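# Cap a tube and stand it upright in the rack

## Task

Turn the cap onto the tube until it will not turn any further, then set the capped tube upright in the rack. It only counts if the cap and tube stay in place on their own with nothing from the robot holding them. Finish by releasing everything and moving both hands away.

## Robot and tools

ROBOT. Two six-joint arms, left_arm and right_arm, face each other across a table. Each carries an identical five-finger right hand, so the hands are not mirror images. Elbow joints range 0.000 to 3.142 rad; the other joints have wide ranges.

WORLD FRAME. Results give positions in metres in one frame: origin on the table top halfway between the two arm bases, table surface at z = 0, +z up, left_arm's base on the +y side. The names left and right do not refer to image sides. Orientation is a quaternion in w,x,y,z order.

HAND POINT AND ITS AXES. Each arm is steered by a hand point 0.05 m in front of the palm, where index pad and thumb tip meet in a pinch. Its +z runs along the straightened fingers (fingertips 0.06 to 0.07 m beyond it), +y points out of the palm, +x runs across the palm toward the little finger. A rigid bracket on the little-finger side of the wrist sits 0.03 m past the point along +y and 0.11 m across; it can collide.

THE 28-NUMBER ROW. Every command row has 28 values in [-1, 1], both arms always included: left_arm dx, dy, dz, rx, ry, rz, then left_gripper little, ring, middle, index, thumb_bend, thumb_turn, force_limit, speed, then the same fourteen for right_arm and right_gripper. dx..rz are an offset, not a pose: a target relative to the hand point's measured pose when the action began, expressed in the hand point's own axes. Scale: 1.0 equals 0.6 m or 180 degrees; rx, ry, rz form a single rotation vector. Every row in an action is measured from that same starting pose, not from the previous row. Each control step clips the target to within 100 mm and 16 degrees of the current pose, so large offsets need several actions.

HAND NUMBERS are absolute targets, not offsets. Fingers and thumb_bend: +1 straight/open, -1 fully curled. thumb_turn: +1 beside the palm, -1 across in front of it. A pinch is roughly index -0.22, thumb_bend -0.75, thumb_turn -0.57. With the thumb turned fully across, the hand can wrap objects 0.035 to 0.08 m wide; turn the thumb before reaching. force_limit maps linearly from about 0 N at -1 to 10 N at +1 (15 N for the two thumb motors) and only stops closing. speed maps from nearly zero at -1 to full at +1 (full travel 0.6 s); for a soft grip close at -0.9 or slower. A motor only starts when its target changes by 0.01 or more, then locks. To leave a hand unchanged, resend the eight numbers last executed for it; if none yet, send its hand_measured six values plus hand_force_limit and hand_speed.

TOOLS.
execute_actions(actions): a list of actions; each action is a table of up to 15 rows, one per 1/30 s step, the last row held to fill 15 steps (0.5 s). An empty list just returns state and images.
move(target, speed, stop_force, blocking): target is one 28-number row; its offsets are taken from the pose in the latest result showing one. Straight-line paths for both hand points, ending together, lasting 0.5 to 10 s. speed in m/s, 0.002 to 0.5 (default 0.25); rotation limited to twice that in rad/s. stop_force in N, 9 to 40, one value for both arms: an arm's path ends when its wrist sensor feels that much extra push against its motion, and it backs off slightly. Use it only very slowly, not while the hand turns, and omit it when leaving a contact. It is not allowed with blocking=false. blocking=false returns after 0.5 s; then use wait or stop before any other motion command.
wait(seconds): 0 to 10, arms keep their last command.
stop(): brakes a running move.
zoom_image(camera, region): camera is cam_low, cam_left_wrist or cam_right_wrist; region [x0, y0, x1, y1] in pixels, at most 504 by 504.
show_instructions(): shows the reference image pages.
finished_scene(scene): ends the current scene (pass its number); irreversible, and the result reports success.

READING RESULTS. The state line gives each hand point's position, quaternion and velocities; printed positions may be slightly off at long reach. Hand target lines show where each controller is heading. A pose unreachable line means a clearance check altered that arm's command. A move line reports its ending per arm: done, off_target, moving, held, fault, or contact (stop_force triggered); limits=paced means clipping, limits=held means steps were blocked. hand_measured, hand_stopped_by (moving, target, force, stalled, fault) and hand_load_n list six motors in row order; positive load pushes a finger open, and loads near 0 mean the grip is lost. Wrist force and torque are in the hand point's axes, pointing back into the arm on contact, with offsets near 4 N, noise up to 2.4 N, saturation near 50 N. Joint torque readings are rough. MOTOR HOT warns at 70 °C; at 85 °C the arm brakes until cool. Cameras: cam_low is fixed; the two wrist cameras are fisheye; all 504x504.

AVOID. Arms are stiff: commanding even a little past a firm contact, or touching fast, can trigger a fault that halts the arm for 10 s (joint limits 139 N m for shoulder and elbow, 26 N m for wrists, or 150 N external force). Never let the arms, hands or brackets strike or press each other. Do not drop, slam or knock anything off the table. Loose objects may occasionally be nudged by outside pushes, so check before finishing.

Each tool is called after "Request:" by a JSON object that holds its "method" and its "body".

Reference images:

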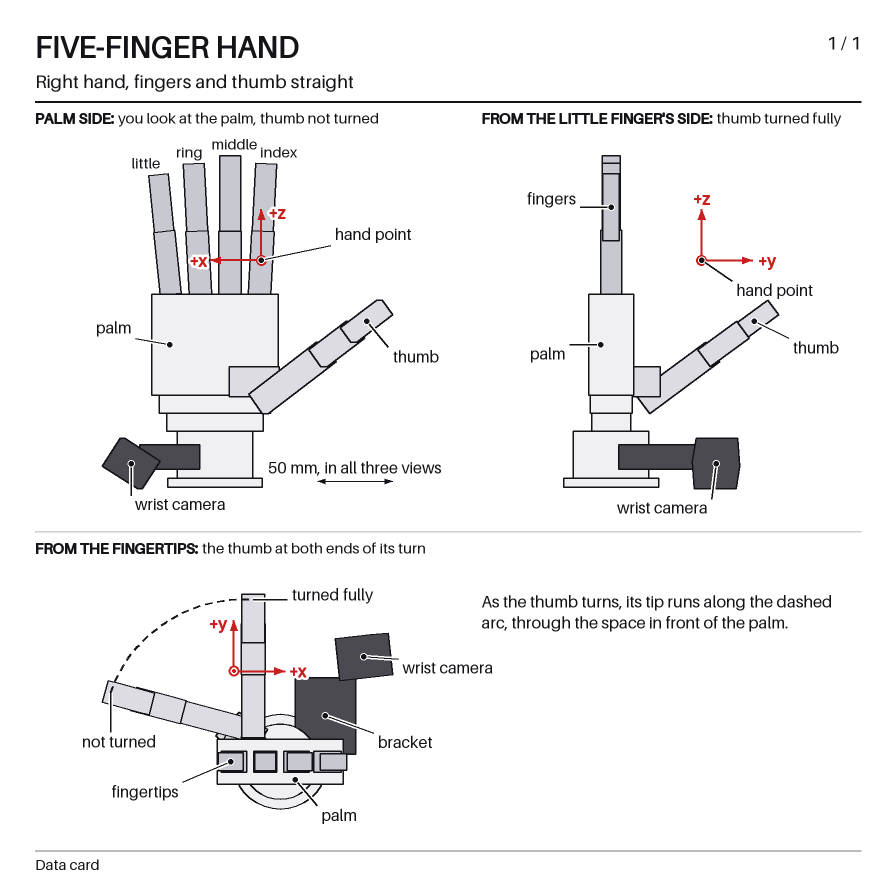

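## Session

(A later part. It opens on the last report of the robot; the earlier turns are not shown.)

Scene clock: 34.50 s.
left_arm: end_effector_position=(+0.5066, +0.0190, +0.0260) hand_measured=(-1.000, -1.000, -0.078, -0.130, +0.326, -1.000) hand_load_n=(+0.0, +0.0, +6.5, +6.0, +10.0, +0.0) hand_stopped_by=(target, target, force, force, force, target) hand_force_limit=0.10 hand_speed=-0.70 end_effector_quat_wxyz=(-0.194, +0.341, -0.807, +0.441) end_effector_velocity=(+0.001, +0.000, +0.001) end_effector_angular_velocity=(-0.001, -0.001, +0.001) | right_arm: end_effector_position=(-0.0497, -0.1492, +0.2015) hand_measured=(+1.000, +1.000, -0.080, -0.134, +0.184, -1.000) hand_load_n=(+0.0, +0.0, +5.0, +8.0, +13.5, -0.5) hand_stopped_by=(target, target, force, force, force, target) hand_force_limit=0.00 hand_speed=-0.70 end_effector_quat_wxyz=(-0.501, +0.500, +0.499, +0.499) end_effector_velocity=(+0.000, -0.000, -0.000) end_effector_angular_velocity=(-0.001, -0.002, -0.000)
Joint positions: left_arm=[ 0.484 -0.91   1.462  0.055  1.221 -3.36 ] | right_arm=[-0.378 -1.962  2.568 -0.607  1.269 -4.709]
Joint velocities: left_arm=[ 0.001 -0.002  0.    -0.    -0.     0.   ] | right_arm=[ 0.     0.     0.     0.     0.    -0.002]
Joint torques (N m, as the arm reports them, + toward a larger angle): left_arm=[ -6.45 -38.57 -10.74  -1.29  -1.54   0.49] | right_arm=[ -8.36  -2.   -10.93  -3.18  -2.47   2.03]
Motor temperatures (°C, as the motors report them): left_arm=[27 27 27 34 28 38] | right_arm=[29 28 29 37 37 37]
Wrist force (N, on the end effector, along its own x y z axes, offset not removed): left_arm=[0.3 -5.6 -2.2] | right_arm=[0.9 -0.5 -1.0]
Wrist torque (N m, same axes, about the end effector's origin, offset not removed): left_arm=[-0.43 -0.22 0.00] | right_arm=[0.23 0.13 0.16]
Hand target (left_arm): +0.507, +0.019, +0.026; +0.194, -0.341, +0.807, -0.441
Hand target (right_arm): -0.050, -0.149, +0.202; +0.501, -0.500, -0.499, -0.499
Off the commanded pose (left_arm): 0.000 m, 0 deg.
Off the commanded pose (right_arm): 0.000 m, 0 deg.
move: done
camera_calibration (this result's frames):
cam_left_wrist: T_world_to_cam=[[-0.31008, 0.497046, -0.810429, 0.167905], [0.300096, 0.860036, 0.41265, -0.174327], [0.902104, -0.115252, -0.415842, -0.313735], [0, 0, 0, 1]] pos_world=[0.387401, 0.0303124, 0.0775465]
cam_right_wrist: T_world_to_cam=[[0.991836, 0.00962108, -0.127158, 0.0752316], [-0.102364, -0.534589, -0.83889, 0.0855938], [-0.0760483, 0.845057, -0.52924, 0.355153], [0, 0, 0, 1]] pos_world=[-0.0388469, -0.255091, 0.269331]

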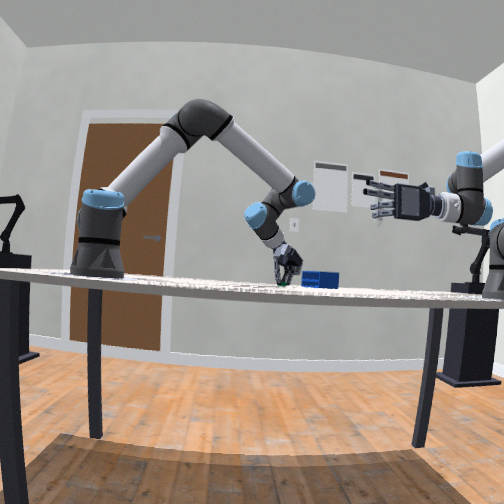

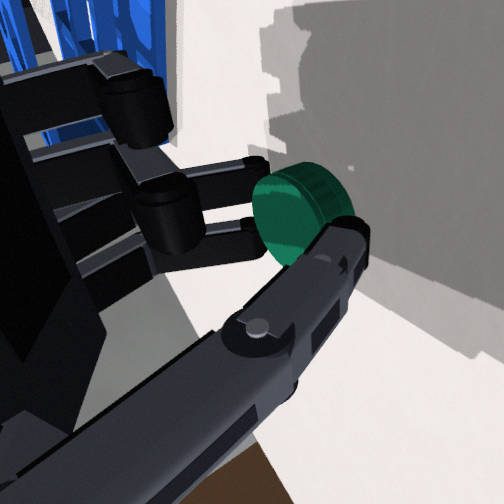

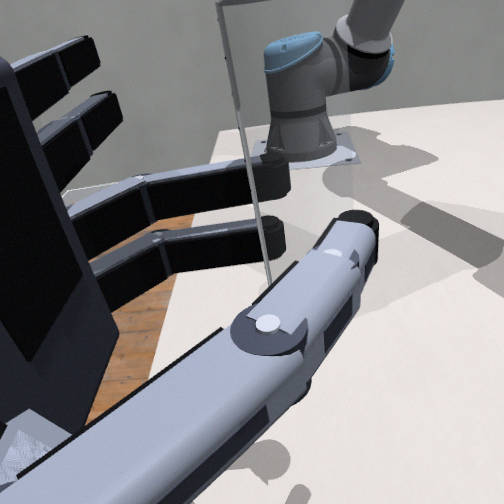

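Request:
{"method": "move", "body": {"target": [0.226,-0.189,-0.404,0,0,0,-1,-1,-0.5,-0.5,-0.3,-1,0.1,-0.7,-0.133,0.083,0.25,0,0,0,1,1,-0.5,-0.5,-0.3,-1,0,-0.7]}}

Request:
{"method": "move", "body": {"target": [0.345,0.155,-0.27,0,0,0,-1,-1,-0.5,-0.5,-0.3,-1,0.1,-0.7,0,0,0,0,0,0,1,1,-0.5,-0.5,-0.3,-1,0,-0.7]}}

Request:
{"method": "zoom_image", "body": {"camera": "cam_low", "region": [260, 150, 380, 270]}}

Scene clock: 36.80 s.
left_arm: end_effector_position=(+0.3065, +0.0177, +0.2493) hand_measured=(-1.000, -1.000, -0.078, -0.130, +0.326, -1.000) hand_load_n=(+0.0, +0.0, +6.0, +5.5, +11.0, +0.0) hand_stopped_by=(target, target, force, force, force, target) hand_force_limit=0.10 hand_speed=-0.70 end_effector_quat_wxyz=(-0.194, +0.342, -0.807, +0.441) end_effector_velocity=(-0.002, +0.000, +0.003) end_effector_angular_velocity=(-0.001, +0.001, +0.001) | right_arm: end_effector_position=(-0.0002, +0.0006, +0.1214) hand_measured=(+1.000, +1.000, -0.080, -0.134, +0.184, -1.000) hand_load_n=(+0.0, +0.0, +5.0, +8.0, +13.5, -0.5) hand_stopped_by=(target, target, force, force, force, target) hand_force_limit=0.00 hand_speed=-0.70 end_effector_quat_wxyz=(-0.501, +0.500, +0.499, +0.499) end_effector_velocity=(+0.001, +0.001, -0.001) end_effector_angular_velocity=(-0.000, +0.001, -0.001)
Joint positions: left_arm=[ 0.082 -1.27   1.428  0.593  0.907 -3.649] | right_arm=[-0.387 -1.341  2.315 -0.975  1.261 -4.709]
Joint velocities: left_arm=[-0.003 -0.002 -0.003  0.007 -0.003 -0.005] | right_arm=[-0.     0.004 -0.003 -0.001  0.001  0.001]
Joint torques (N m, as the arm reports them, + toward a larger angle): left_arm=[-10.06 -43.54 -30.59   2.63  -2.5   -2.46] | right_arm=[  8.55 -12.02 -25.98  -3.37   2.76   2.27]
Motor temperatures (°C, as the motors report them): left_arm=[27 27 27 34 28 38] | right_arm=[29 28 29 37 37 37]
Wrist force (N, on the end effector, along its own x y z axes, offset not removed): left_arm=[-0.2 -2.2 0.9] | right_arm=[-3.5 -0.5 0.3]
Wrist torque (N m, same axes, about the end effector's origin, offset not removed): left_arm=[-0.58 -0.16 -0.06] | right_arm=[-0.36 0.80 -0.08]
Hand target (left_arm): +0.306, +0.018, +0.249; +0.194, -0.342, +0.807, -0.440
Hand target (right_arm): -0.000, +0.001, +0.121; +0.501, -0.500, -0.499, -0.499
Off the commanded pose (left_arm): 0.001 m, 0 deg.
Off the commanded pose (right_arm): 0.000 m, 0 deg.
move: done
camera_calibration (this result's frames):
cam_left_wrist: T_world_to_cam=[[-0.311635, 0.496907, -0.809918, 0.287824], [0.300884, 0.860107, 0.411928, -0.205403], [0.901306, -0.11532, -0.417551, -0.0398362], [0, 0, 0, 1]] pos_world=[0.187403, 0.0290534, 0.301091]
cam_right_wrist: T_world_to_cam=[[0.991837, 0.00963289, -0.127146, 0.0145591], [-0.102347, -0.53459, -0.838891, 0.103583], [-0.0760517, 0.845057, -0.52924, 0.1899], [0, 0, 0, 1]] pos_world=[0.0106035, -0.105242, 0.189249]

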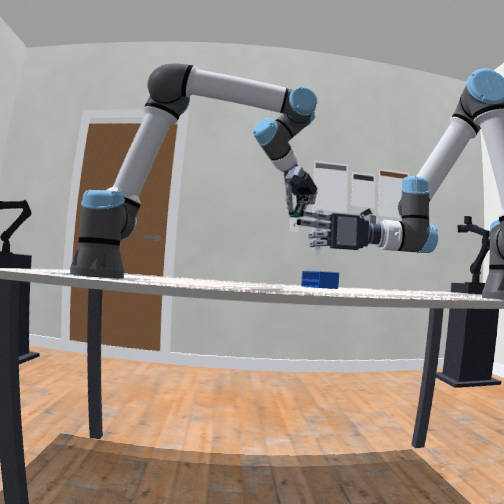

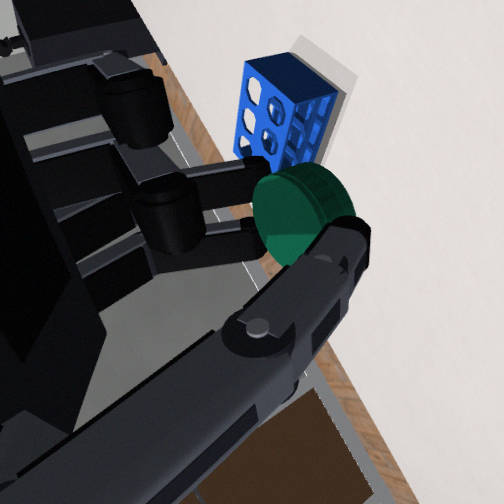

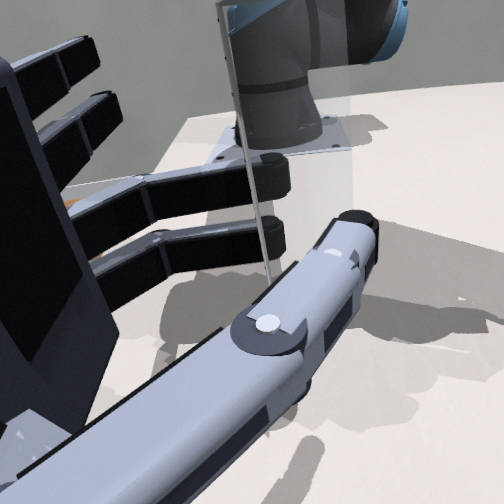

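Scene clock: 38.53 s.
left_arm: end_effector_position=(+0.0284, -0.0024, +0.2542) hand_measured=(-1.000, -1.000, -0.078, -0.130, +0.326, -1.000) hand_load_n=(+0.0, +0.0, +6.0, +5.5, +11.0, +0.0) hand_stopped_by=(target, target, force, force, force, target) hand_force_limit=0.10 hand_speed=-0.70 end_effector_quat_wxyz=(-0.193, +0.342, -0.808, +0.440) end_effector_velocity=(-0.002, -0.000, -0.000) end_effector_angular_velocity=(+0.003, +0.000, +0.006) | right_arm: end_effector_position=(-0.0003, +0.0006, +0.1214) hand_measured=(+1.000, +1.000, -0.080, -0.134, +0.184, -1.000) hand_load_n=(+0.0, +0.0, +5.0, +8.0, +13.5, -0.5) hand_stopped_by=(target, target, force, force, force, target) hand_force_limit=0.00 hand_speed=-0.70 end_effector_quat_wxyz=(-0.501, +0.500, +0.499, +0.499) end_effector_velocity=(-0.000, -0.000, -0.000) end_effector_angular_velocity=(+0.000, +0.001, -0.000)
Joint positions: left_arm=[-0.494 -1.128  1.335  1.096  0.593 -4.38 ] | right_arm=[-0.387 -1.341  2.315 -0.975  1.261 -4.709]
Joint velocities: left_arm=[-0.003  0.007 -0.007  0.017 -0.001 -0.017] | right_arm=[ 0.     0.    -0.    -0.     0.001  0.001]
Joint torques (N m, as the arm reports them, + toward a larger angle): left_arm=[-11.08 -27.03 -31.     3.75  -3.12  -3.12] | right_arm=[ -3.52 -31.04  -1.55   0.4   -0.74   2.27]
Motor temperatures (°C, as the motors report them): left_arm=[27 27 27 34 28 38] | right_arm=[29 28 29 37 37 37]
Wrist force (N, on the end effector, along its own x y z axes, offset not removed): left_arm=[0.4 -0.7 0.6] | right_arm=[0.5 -0.5 1.7]
Wrist torque (N m, same axes, about the end effector's origin, offset not removed): left_arm=[-0.40 -0.24 -0.02] | right_arm=[-0.16 0.16 0.29]
Hand target (left_arm): +0.028, -0.002, +0.254; +0.193, -0.342, +0.808, -0.439
Hand target (right_arm): -0.000, +0.001, +0.121; +0.501, -0.500, -0.499, -0.499
Off the commanded pose (left_arm): 0.001 m, 0 deg.
Off the commanded pose (right_arm): 0.000 m, 0 deg.
move: done
camera_calibration (this result's frames):
cam_left_wrist: T_world_to_cam=[[-0.313787, 0.497806, -0.808534, 0.21482], [0.301944, 0.859654, 0.412097, -0.106563], [0.900204, -0.114822, -0.420058, 0.211159], [0, 0, 0, 1]] pos_world=[-0.0905029, 0.00891429, 0.306302]
cam_right_wrist: T_world_to_cam=[[0.991837, 0.00962914, -0.127144, 0.0145628], [-0.102348, -0.534586, -0.838894, 0.103584], [-0.0760474, 0.845059, -0.529237, 0.1899], [0, 0, 0, 1]] pos_world=[0.0105991, -0.105243, 0.18925]

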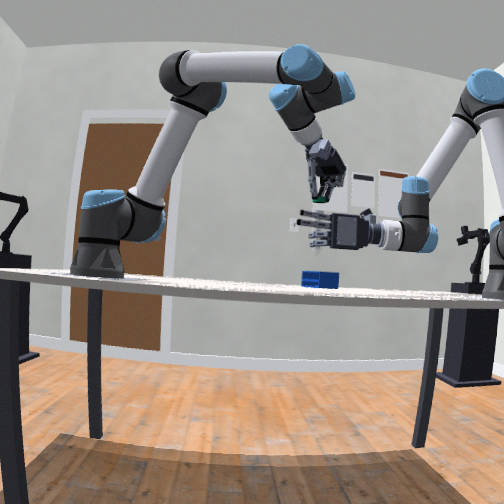

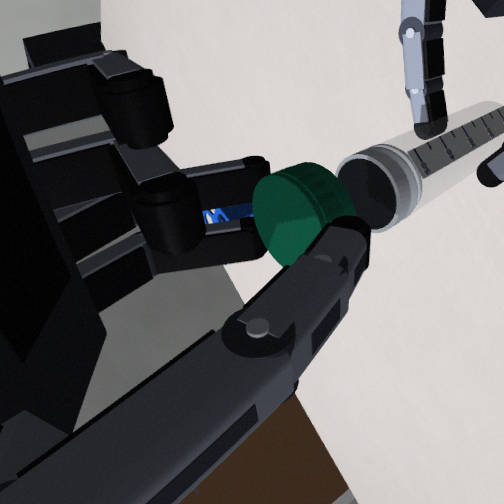

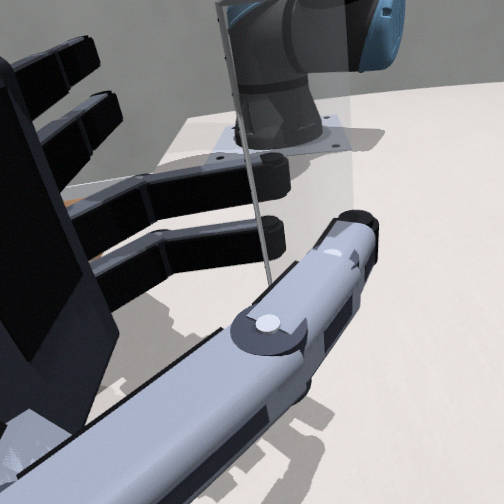

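Region (260, 150, 380, 270) of cam_low's 504x504 image, scaled by 4.200, with more detail than that image has.

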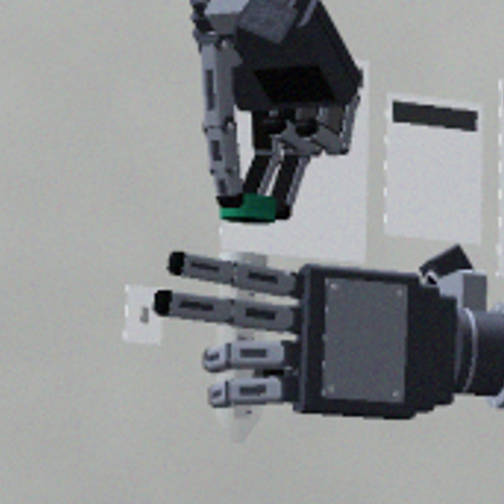

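Request:
{"method": "move", "body": {"target": [0.005,0.021,0.0075,0,0,0,-1,-1,-0.5,-0.5,-0.3,-1,0.1,-0.7,0,0,0,0,0.011,0,1,1,-0.5,-0.5,-0.3,-1,0,-0.7], "speed": 0.04}}

Request:
{"method": "zoom_image", "body": {"camera": "cam_low", "region": [280, 180, 360, 260]}}

Request:
{"method": "zoom_image", "body": {"camera": "cam_left_wrist", "region": [230, 60, 500, 330]}}

Scene clock: 39.80 s.
left_arm: end_effector_position=(+0.0244, -0.0023, +0.2414) hand_measured=(-1.000, -1.000, -0.078, -0.130, +0.326, -1.000) hand_load_n=(+0.0, +0.0, +6.0, +5.5, +11.0, +0.0) hand_stopped_by=(target, target, force, force, force, target) hand_force_limit=0.10 hand_speed=-0.70 end_effector_quat_wxyz=(-0.193, +0.342, -0.808, +0.440) end_effector_velocity=(-0.001, +0.000, -0.002) end_effector_angular_velocity=(-0.001, +0.000, -0.001) | right_arm: end_effector_position=(-0.0003, +0.0006, +0.1214) hand_measured=(+1.000, +1.000, -0.080, -0.134, +0.184, -1.000) hand_load_n=(+0.0, +0.0, +5.0, +8.0, +13.5, -0.5) hand_stopped_by=(target, target, force, force, force, target) hand_force_limit=0.00 hand_speed=-0.70 end_effector_quat_wxyz=(-0.509, +0.492, +0.491, +0.508) end_effector_velocity=(+0.000, +0.000, +0.000) end_effector_angular_velocity=(+0.007, -0.000, +0.000)
Joint positions: left_arm=[-0.501 -1.117  1.355  1.075  0.592 -4.392] | right_arm=[-0.388 -1.326  2.333 -1.043  1.26  -4.699]
Joint velocities: left_arm=[-0.001  0.001  0.004 -0.004 -0.    -0.001] | right_arm=[-0.     0.003  0.003 -0.014 -0.001  0.002]
Joint torques (N m, as the arm reports them, + toward a larger angle): left_arm=[ -9.77 -26.1   -5.35   0.03  -3.12  -2.24] | right_arm=[ -9.36 -12.94  -0.67  -3.41  -2.61   2.24]
Motor temperatures (°C, as the motors report them): left_arm=[27 27 27 34 28 38] | right_arm=[29 28 29 37 37 37]
Wrist force (N, on the end effector, along its own x y z axes, offset not removed): left_arm=[0.2 -1.1 1.3] | right_arm=[1.5 -1.0 0.6]
Wrist torque (N m, same axes, about the end effector's origin, offset not removed): left_arm=[-0.45 -0.19 -0.02] | right_arm=[0.18 -0.06 0.27]
Hand target (left_arm): +0.024, -0.002, +0.241; +0.193, -0.342, +0.808, -0.440
Hand target (right_arm): -0.000, +0.001, +0.121; +0.509, -0.492, -0.490, -0.508
Off the commanded pose (left_arm): 0.000 m, 0 deg.
Off the commanded pose (right_arm): 0.000 m, 0 deg.
move: done
camera_calibration (this result's frames):
cam_left_wrist: T_world_to_cam=[[-0.313829, 0.497832, -0.808502, 0.203117], [0.301929, 0.859646, 0.412126, -0.100087], [0.900195, -0.114773, -0.420091, 0.209407], [0, 0, 0, 1]] pos_world=[-0.0945443, 0.00895558, 0.293439]
cam_right_wrist: T_world_to_cam=[[0.99184, 0.0137977, -0.126744, 0.0145186], [-0.102415, -0.50585, -0.85652, 0.105713], [-0.0759314, 0.862511, -0.500309, 0.186397], [0, 0, 0, 1]] pos_world=[0.0105799, -0.107495, 0.185642]

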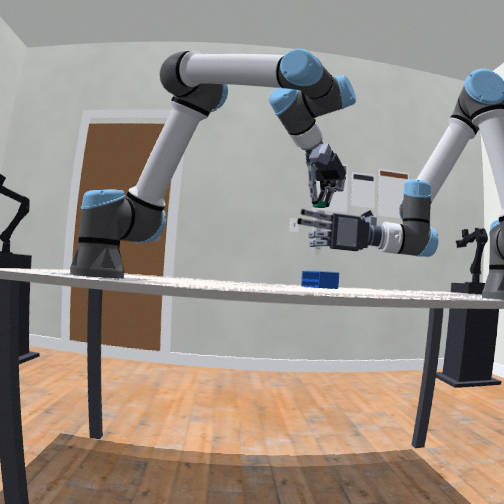

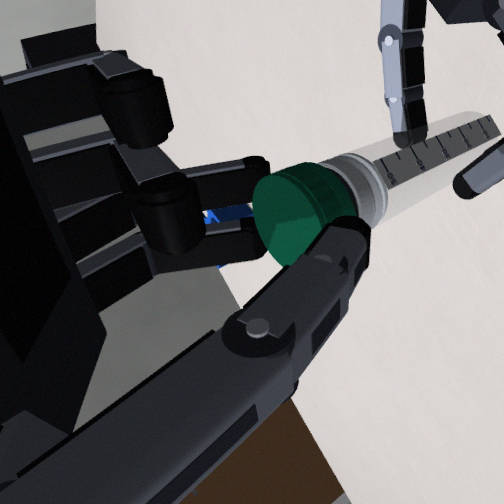

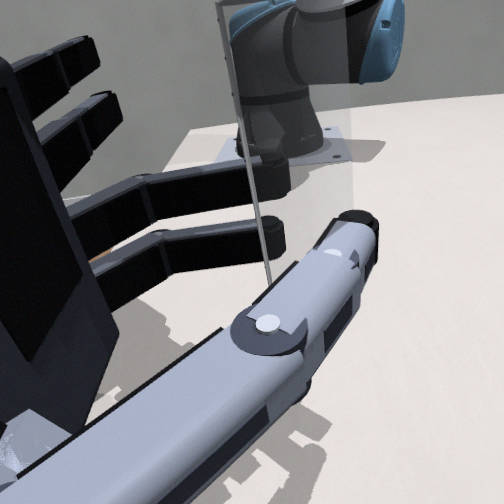

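Region (280, 180, 360, 260) of cam_low's 504x504 image, scaled by 6.300, with more detail than that image has.

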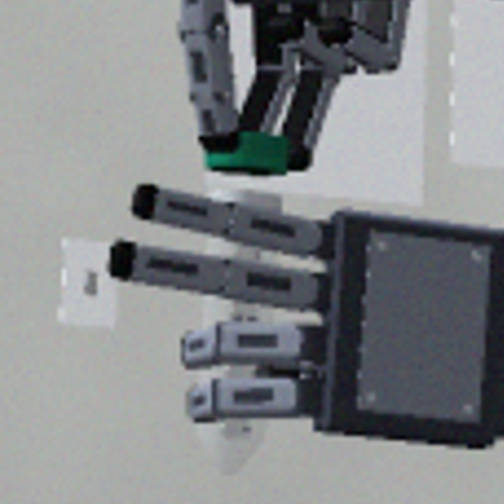

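Region (230, 60, 500, 330) of cam_left_wrist's 504x504 image, scaled by 1.867, with more detail than that image has.

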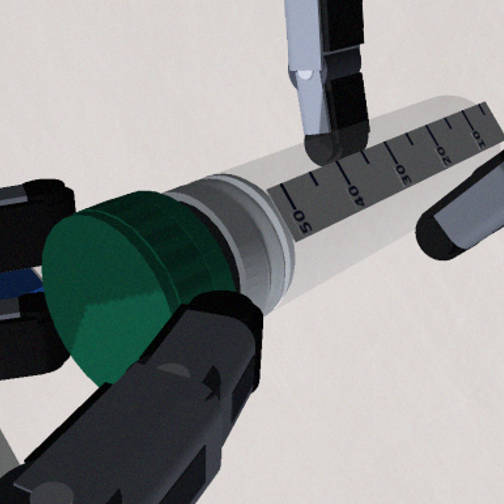

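Request:
{"method": "move", "body": {"target": [0.026,-0.0044,0.0069,0.003,0.281,0.179,-1,-1,-0.5,-0.5,-0.3,-1,0.1,-0.7,0,0,0,0,0,0,1,1,-0.5,-0.5,-0.3,-1,0,-0.7]}}

Request:
{"method": "zoom_image", "body": {"camera": "cam_low", "region": [280, 180, 360, 260]}}

Request:
{"method": "zoom_image", "body": {"camera": "cam_left_wrist", "region": [230, 60, 500, 330]}}

Scene clock: 42.80 s.
left_arm: end_effector_position=(+0.0171, -0.0171, +0.2421) hand_measured=(-1.000, -1.000, -0.078, -0.130, +0.326, -1.000) hand_load_n=(+0.0, +0.0, +6.0, +5.5, +11.0, +0.0) hand_stopped_by=(target, target, force, force, force, target) hand_force_limit=0.10 hand_speed=-0.70 end_effector_quat_wxyz=(-0.053, +0.107, +0.871, -0.477) end_effector_velocity=(+0.001, -0.000, -0.001) end_effector_angular_velocity=(+0.003, +0.002, -0.010) | right_arm: end_effector_position=(-0.0002, +0.0006, +0.1214) hand_measured=(+1.000, +1.000, -0.080, -0.134, +0.184, -1.000) hand_load_n=(+0.0, +0.0, +5.0, +8.0, +13.5, -0.5) hand_stopped_by=(target, target, force, force, force, target) hand_force_limit=0.00 hand_speed=-0.70 end_effector_quat_wxyz=(-0.509, +0.492, +0.491, +0.508) end_effector_velocity=(-0.001, +0.000, +0.000) end_effector_angular_velocity=(+0.001, -0.000, +0.003)
Joint positions: left_arm=[-0.242 -1.463  1.652  0.383  1.491 -3.182] | right_arm=[-0.388 -1.326  2.333 -1.043  1.26  -4.699]
Joint velocities: left_arm=[ 0.007  0.003 -0.002  0.001  0.016  0.007] | right_arm=[ 0.    -0.    -0.    -0.    -0.002  0.   ]
Joint torques (N m, as the arm reports them, + toward a larger angle): left_arm=[ 13.09 -15.3  -31.65   1.66   1.48   2.65] | right_arm=[  2.76 -31.22 -23.88   0.32  -1.28  -2.5 ]
Motor temperatures (°C, as the motors report them): left_arm=[27 27 27 34 28 38] | right_arm=[29 28 29 37 37 37]
Wrist force (N, on the end effector, along its own x y z axes, offset not removed): left_arm=[0.3 -0.6 2.1] | right_arm=[1.8 -2.5 0.4]
Wrist torque (N m, same axes, about the end effector's origin, offset not removed): left_arm=[-0.38 -0.28 -0.05] | right_arm=[-0.09 -0.18 0.14]
Hand target (left_arm): +0.017, -0.017, +0.242; -0.054, +0.107, +0.871, -0.477
Hand target (right_arm): -0.000, +0.001, +0.121; +0.509, -0.492, -0.491, -0.508
Off the commanded pose (left_arm): 0.001 m, 0 deg.
Off the commanded pose (right_arm): 0.000 m, 0 deg.
move: done
camera_calibration (this result's frames):
cam_left_wrist: T_world_to_cam=[[0.272549, 0.521739, -0.808397, 0.199149], [0.895927, 0.168683, 0.410927, -0.107222], [0.350759, -0.836262, -0.421465, 0.211965], [0, 0, 0, 1]] pos_world=[-0.0325638, 0.0914407, 0.294388]
cam_right_wrist: T_world_to_cam=[[0.99184, 0.01379, -0.126744, 0.0145113], [-0.102419, -0.505849, -0.85652, 0.105714], [-0.0759245, 0.862512, -0.500309, 0.186398], [0, 0, 0, 1]] pos_world=[0.0105864, -0.107496, 0.185642]

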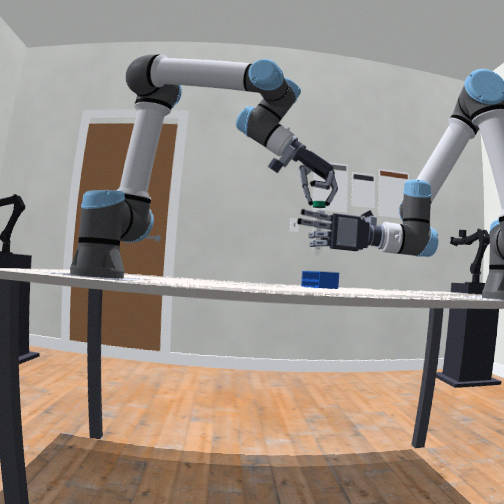

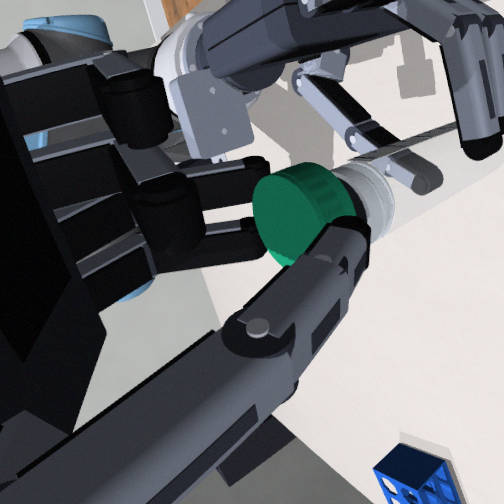

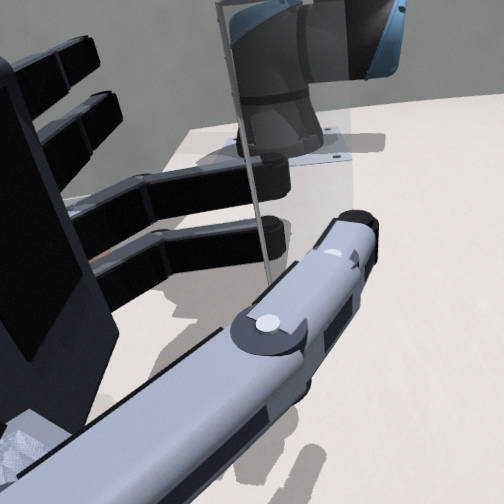

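Region (280, 180, 360, 260) of cam_low's 504x504 image, scaled by 6.300, with more detail than that image has.

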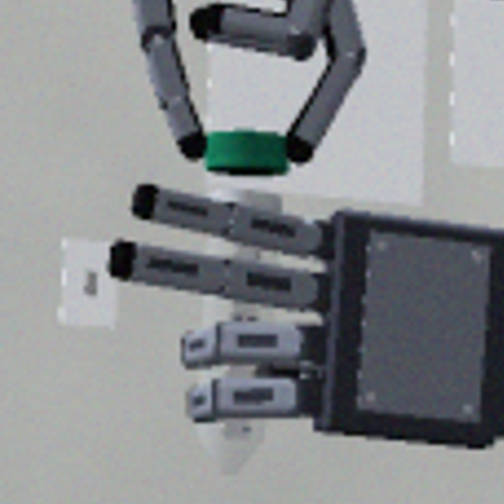

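Region (230, 60, 500, 330) of cam_left_wrist's 504x504 image, scaled by 1.867, with more detail than that image has.

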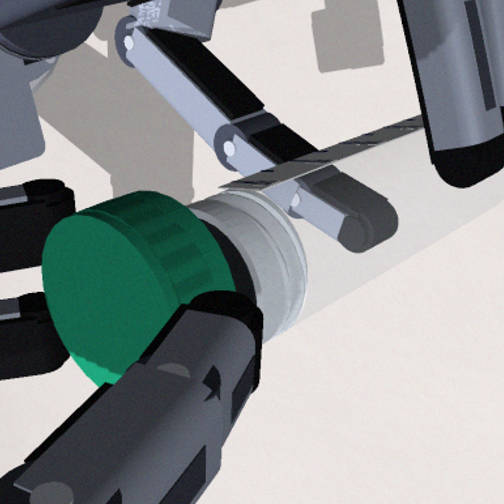

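Request:
{"method": "move", "body": {"target": [0,0.006,0.004,-0.008,0,0,-1,-1,-0.5,-0.5,-0.3,-1,0.1,-0.7,0,-0.0055,0,0,0,0,1,1,-0.5,-0.5,-0.3,-1,0,-0.7], "speed": 0.02}}

Request:
{"method": "move", "body": {"target": [0,0.0095,0.0065,0,0,0,-1,-1,-0.5,-0.5,-0.3,-1,0.1,-0.7,0,0,0,0,0,0,1,1,-0.5,-0.5,-0.3,-1,0,-0.7], "speed": 0.005, "stop_force": 9}}

Request:
{"method": "zoom_image", "body": {"camera": "cam_low", "region": [280, 180, 360, 260]}}

Request:
{"method": "zoom_image", "body": {"camera": "cam_left_wrist", "region": [230, 60, 500, 330]}}

Scene clock: 45.10 s.
left_arm: end_effector_position=(+0.0172, -0.0172, +0.2379) hand_measured=(-1.000, -1.000, -0.078, -0.130, +0.326, -1.000) hand_load_n=(+0.0, +0.0, +6.0, +5.5, +11.0, +0.0) hand_stopped_by=(target, target, force, force, force, target) hand_force_limit=0.10 hand_speed=-0.70 end_effector_quat_wxyz=(-0.052, +0.108, +0.877, -0.466) end_effector_velocity=(+0.000, +0.000, -0.002) end_effector_angular_velocity=(+0.009, -0.003, +0.000) | right_arm: end_effector_position=(-0.0034, +0.0006, +0.1215) hand_measured=(+1.000, +1.000, -0.080, -0.134, +0.184, -1.000) hand_load_n=(+0.0, +0.0, +5.0, +8.0, +13.5, -0.5) hand_stopped_by=(target, target, force, force, force, target) hand_force_limit=0.00 hand_speed=-0.70 end_effector_quat_wxyz=(-0.509, +0.492, +0.491, +0.508) end_effector_velocity=(-0.001, -0.000, -0.001) end_effector_angular_velocity=(-0.002, +0.002, +0.000)
Joint positions: left_arm=[-0.241 -1.447  1.637  0.406  1.493 -3.184] | right_arm=[-0.378 -1.326  2.332 -1.043  1.27  -4.699]
Joint velocities: left_arm=[ 0.     0.006 -0.005  0.009  0.    -0.   ] | right_arm=[ 0.004  0.001 -0.     0.001  0.004  0.001]
Joint torques (N m, as the arm reports them, + toward a larger angle): left_arm=[  9.99 -14.63 -33.8    1.85   1.63  -2.58] | right_arm=[  8.43 -12.92 -24.34   0.19   2.66  -2.43]
Motor temperatures (°C, as the motors report them): left_arm=[27 27 27 34 28 38] | right_arm=[29 28 29 37 37 37]
Wrist force (N, on the end effector, along its own x y z axes, offset not removed): left_arm=[1.0 -1.3 1.2] | right_arm=[2.9 -1.6 0.8]
Wrist torque (N m, same axes, about the end effector's origin, offset not removed): left_arm=[-0.41 -0.31 0.02] | right_arm=[-0.24 -0.14 0.13]
Hand target (left_arm): +0.017, -0.017, +0.238; -0.052, +0.108, +0.877, -0.466
Hand target (right_arm): -0.004, +0.001, +0.121; +0.509, -0.492, -0.491, -0.508
Off the commanded pose (left_arm): 0.000 m, 0 deg.
Off the commanded pose (right_arm): 0.000 m, 0 deg.
move: done
camera_calibration (this result's frames):
cam_left_wrist: T_world_to_cam=[[0.277023, 0.540627, -0.794343, 0.192698], [0.893509, 0.159125, 0.419907, -0.107773], [0.353413, -0.826076, -0.438973, 0.21442], [0, 0, 0, 1]] pos_world=[-0.0328645, 0.090099, 0.292447]
cam_right_wrist: T_world_to_cam=[[0.991839, 0.0138086, -0.126749, 0.0176694], [-0.102416, -0.505827, -0.856534, 0.105414], [-0.0759405, 0.862525, -0.500284, 0.186167], [0, 0, 0, 1]] pos_world=[0.00740845, -0.107496, 0.185666]

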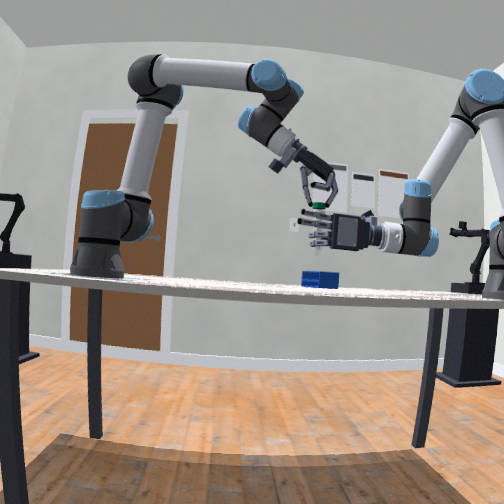

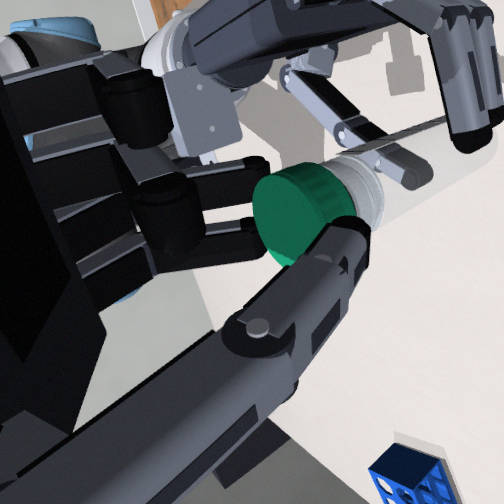

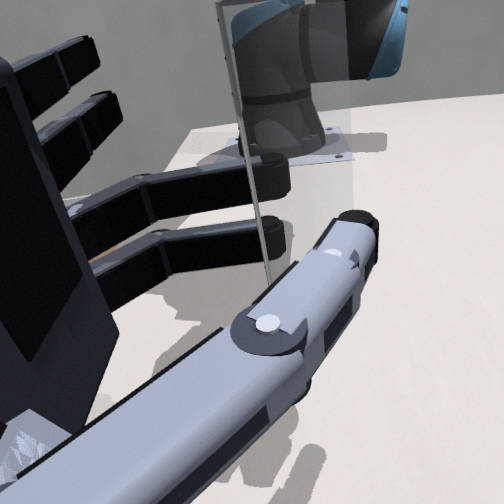

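Scene clock: 46.70 s.
left_arm: end_effector_position=(+0.0172, -0.0172, +0.2311) hand_measured=(-1.000, -1.000, -0.078, -0.130, +0.326, -1.000) hand_load_n=(+0.0, +0.0, +6.0, +5.5, +11.0, +0.0) hand_stopped_by=(target, target, force, force, force, target) hand_force_limit=0.10 hand_speed=-0.70 end_effector_quat_wxyz=(-0.052, +0.108, +0.877, -0.466) end_effector_velocity=(-0.000, -0.000, -0.001) end_effector_angular_velocity=(+0.000, +0.000, -0.000) | right_arm: end_effector_position=(-0.0034, +0.0006, +0.1215) hand_measured=(+1.000, +1.000, -0.080, -0.134, +0.184, -1.000) hand_load_n=(+0.0, +0.0, +5.0, +8.0, +13.5, -0.5) hand_stopped_by=(target, target, force, force, force, target) hand_force_limit=0.00 hand_speed=-0.70 end_effector_quat_wxyz=(-0.509, +0.492, +0.491, +0.508) end_effector_velocity=(+0.000, -0.000, +0.000) end_effector_angular_velocity=(-0.000, +0.000, -0.001)
Joint positions: left_arm=[-0.24  -1.444  1.651  0.389  1.493 -3.183] | right_arm=[-0.378 -1.326  2.332 -1.043  1.27  -4.699]
Joint velocities: left_arm=[-0.     0.001  0.002 -0.003  0.    -0.   ] | right_arm=[ 0.    -0.001 -0.     0.002  0.001  0.   ]
Joint torques (N m, as the arm reports them, + toward a larger angle): left_arm=[ 10.66 -14.72  -9.14  -1.79   1.86   2.66] | right_arm=[ -9.62 -18.37 -16.41  -0.68  -2.61  -1.49]
Motor temperatures (°C, as the motors report them): left_arm=[27 27 27 34 28 38] | right_arm=[29 28 29 37 37 37]
Wrist force (N, on the end effector, along its own x y z axes, offset not removed): left_arm=[1.0 -3.2 0.7] | right_arm=[-1.5 -0.8 -1.3]
Wrist torque (N m, same axes, about the end effector's origin, offset not removed): left_arm=[-0.71 -0.37 -0.02] | right_arm=[0.03 0.23 0.10]
Hand target (left_arm): +0.017, -0.017, +0.231; -0.052, +0.108, +0.877, -0.466
Hand target (right_arm): -0.003, +0.001, +0.121; +0.509, -0.492, -0.491, -0.508
Off the commanded pose (left_arm): 0.000 m, 0 deg.
Off the commanded pose (right_arm): 0.000 m, 0 deg.
move: done
camera_calibration (this result's frames):
cam_left_wrist: T_world_to_cam=[[0.27701, 0.540629, -0.794346, 0.187315], [0.893512, 0.159132, 0.419897, -0.104973], [0.353414, -0.826073, -0.438977, 0.21138], [0, 0, 0, 1]] pos_world=[-0.0327983, 0.090052, 0.285661]
cam_right_wrist: T_world_to_cam=[[0.991839, 0.0138071, -0.126746, 0.0176667], [-0.102413, -0.505835, -0.85653, 0.105412], [-0.0759388, 0.86252, -0.500292, 0.186161], [0, 0, 0, 1]] pos_world=[0.00741002, -0.107491, 0.185663]

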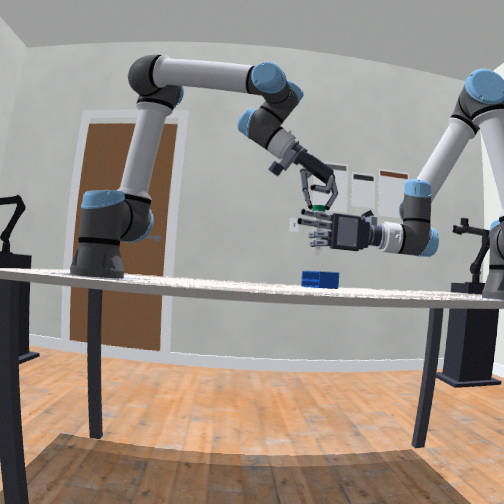

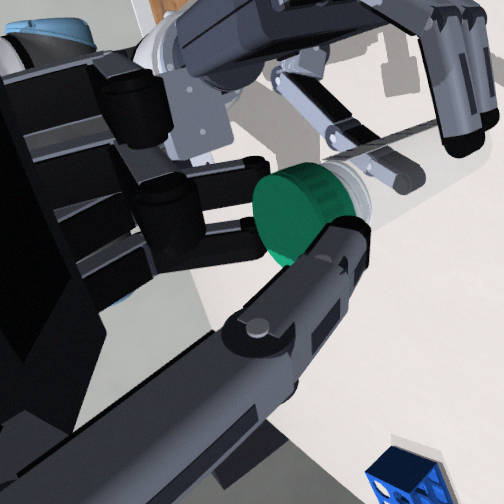

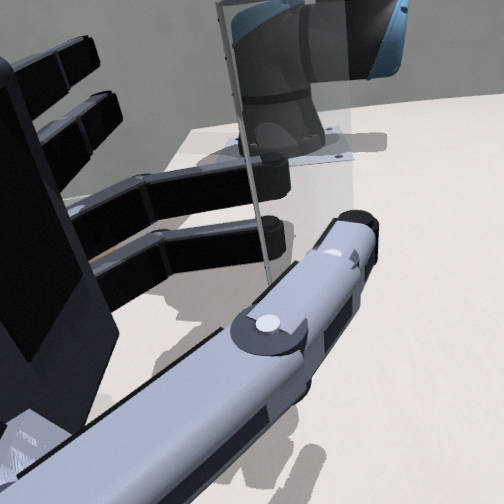

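Region (280, 180, 360, 260) of cam_low's 504x504 image, scaled by 6.300, with more detail than that image has.

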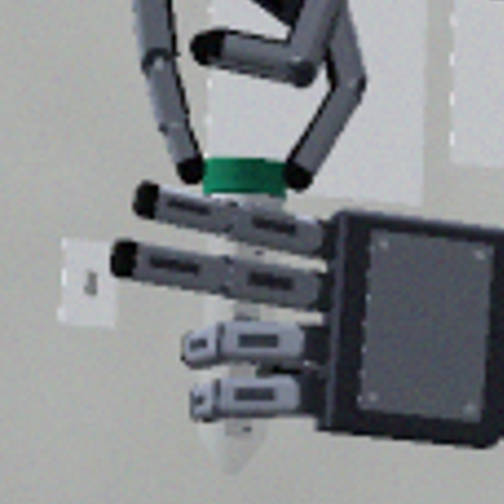

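Region (230, 60, 500, 330) of cam_left_wrist's 504x504 image, scaled by 1.867, with more detail than that image has.

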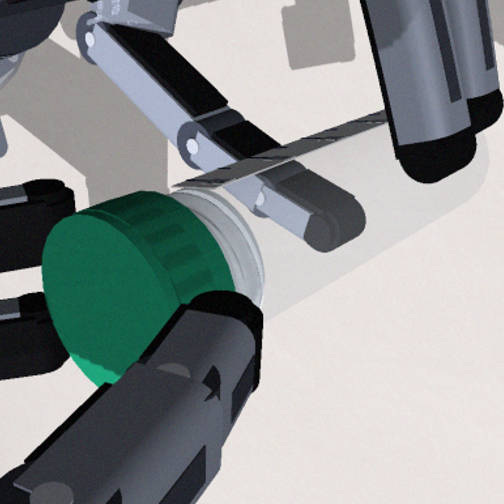

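Going in. Continue to contact.

Request:
{"method": "move", "body": {"target": [0,0.007,0.0047,0,0,0,-1,-1,-0.5,-0.5,-0.3,-1,0.1,-0.7,0,0,0,0,0,0,1,1,-0.5,-0.5,-0.3,-1,0,-0.7], "speed": 0.003, "stop_force": 9}}

Request:
{"method": "zoom_image", "body": {"camera": "cam_left_wrist", "region": [230, 60, 500, 330]}}

Scene clock: 48.77 s.
left_arm: end_effector_position=(+0.0173, -0.0172, +0.2262) hand_measured=(-1.000, -1.000, -0.078, -0.130, +0.326, -1.000) hand_load_n=(+0.0, +0.0, +6.5, +4.5, +11.0, +0.0) hand_stopped_by=(target, target, force, force, force, target) hand_force_limit=0.10 hand_speed=-0.70 end_effector_quat_wxyz=(-0.052, +0.108, +0.877, -0.466) end_effector_velocity=(+0.000, -0.000, -0.001) end_effector_angular_velocity=(+0.001, -0.001, -0.000) | right_arm: end_effector_position=(-0.0034, +0.0006, +0.1215) hand_measured=(+1.000, +1.000, -0.080, -0.134, +0.184, -1.000) hand_load_n=(+0.0, +0.0, +5.5, +7.5, +13.5, +0.0) hand_stopped_by=(target, target, force, force, force, target) hand_force_limit=0.00 hand_speed=-0.70 end_effector_quat_wxyz=(-0.509, +0.492, +0.491, +0.508) end_effector_velocity=(+0.001, -0.000, -0.000) end_effector_angular_velocity=(-0.000, -0.000, -0.002)
Joint positions: left_arm=[-0.24  -1.442  1.662  0.376  1.493 -3.183] | right_arm=[-0.378 -1.326  2.332 -1.043  1.27  -4.699]
Joint velocities: left_arm=[ 0.     0.001  0.001 -0.002 -0.     0.001] | right_arm=[-0.     0.001  0.    -0.001  0.002 -0.   ]
Joint torques (N m, as the arm reports them, + toward a larger angle): left_arm=[ 10.24 -13.89 -10.91  -2.13   1.57   2.57] | right_arm=[ -6.87 -19.47 -15.26  -3.39  -2.21  -1.14]
Motor temperatures (°C, as the motors report them): left_arm=[27 27 27 34 28 38] | right_arm=[29 28 29 37 37 37]
Wrist force (N, on the end effector, along its own x y z axes, offset not removed): left_arm=[1.3 -0.4 2.9] | right_arm=[-0.5 -0.7 -2.4]
Wrist torque (N m, same axes, about the end effector's origin, offset not removed): left_arm=[-0.40 -0.49 0.01] | right_arm=[0.24 0.25 0.42]
Hand target (left_arm): +0.017, -0.017, +0.226; -0.052, +0.108, +0.877, -0.466
Hand target (right_arm): -0.003, +0.001, +0.121; +0.509, -0.492, -0.491, -0.508
Off the commanded pose (left_arm): 0.000 m, 0 deg.
Off the commanded pose (right_arm): 0.000 m, 0 deg.
move: done
camera_calibration (this result's frames):
cam_left_wrist: T_world_to_cam=[[0.277011, 0.540632, -0.794343, 0.18333], [0.893511, 0.159131, 0.419899, -0.102934], [0.353415, -0.826072, -0.43898, 0.209177], [0, 0, 0, 1]] pos_world=[-0.0327384, 0.090061, 0.280673]
cam_right_wrist: T_world_to_cam=[[0.991839, 0.0138066, -0.126746, 0.0176656], [-0.102414, -0.505835, -0.856529, 0.105412], [-0.0759384, 0.86252, -0.500293, 0.186161], [0, 0, 0, 1]] pos_world=[0.00741102, -0.107491, 0.185663]

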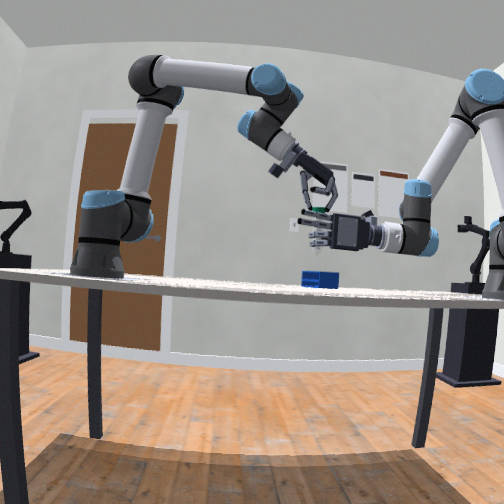

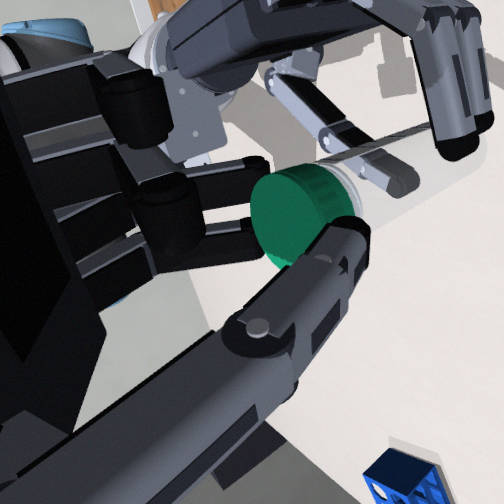

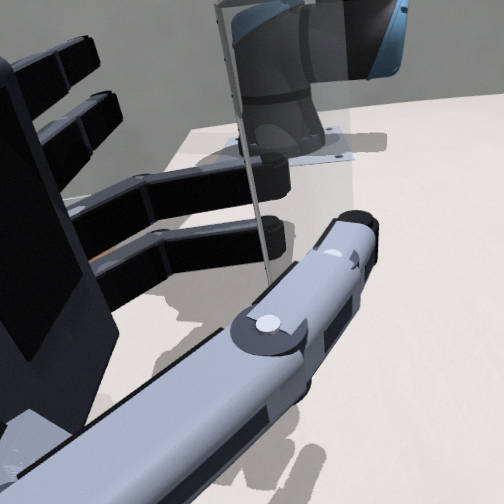

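Region (230, 60, 500, 330) of cam_left_wrist's 504x504 image, scaled by 1.867, with more detail than that image has.

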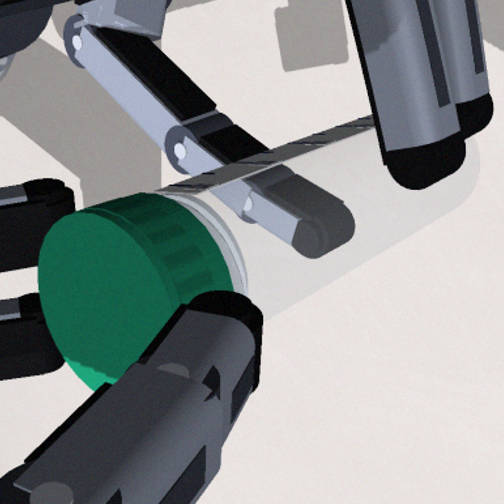

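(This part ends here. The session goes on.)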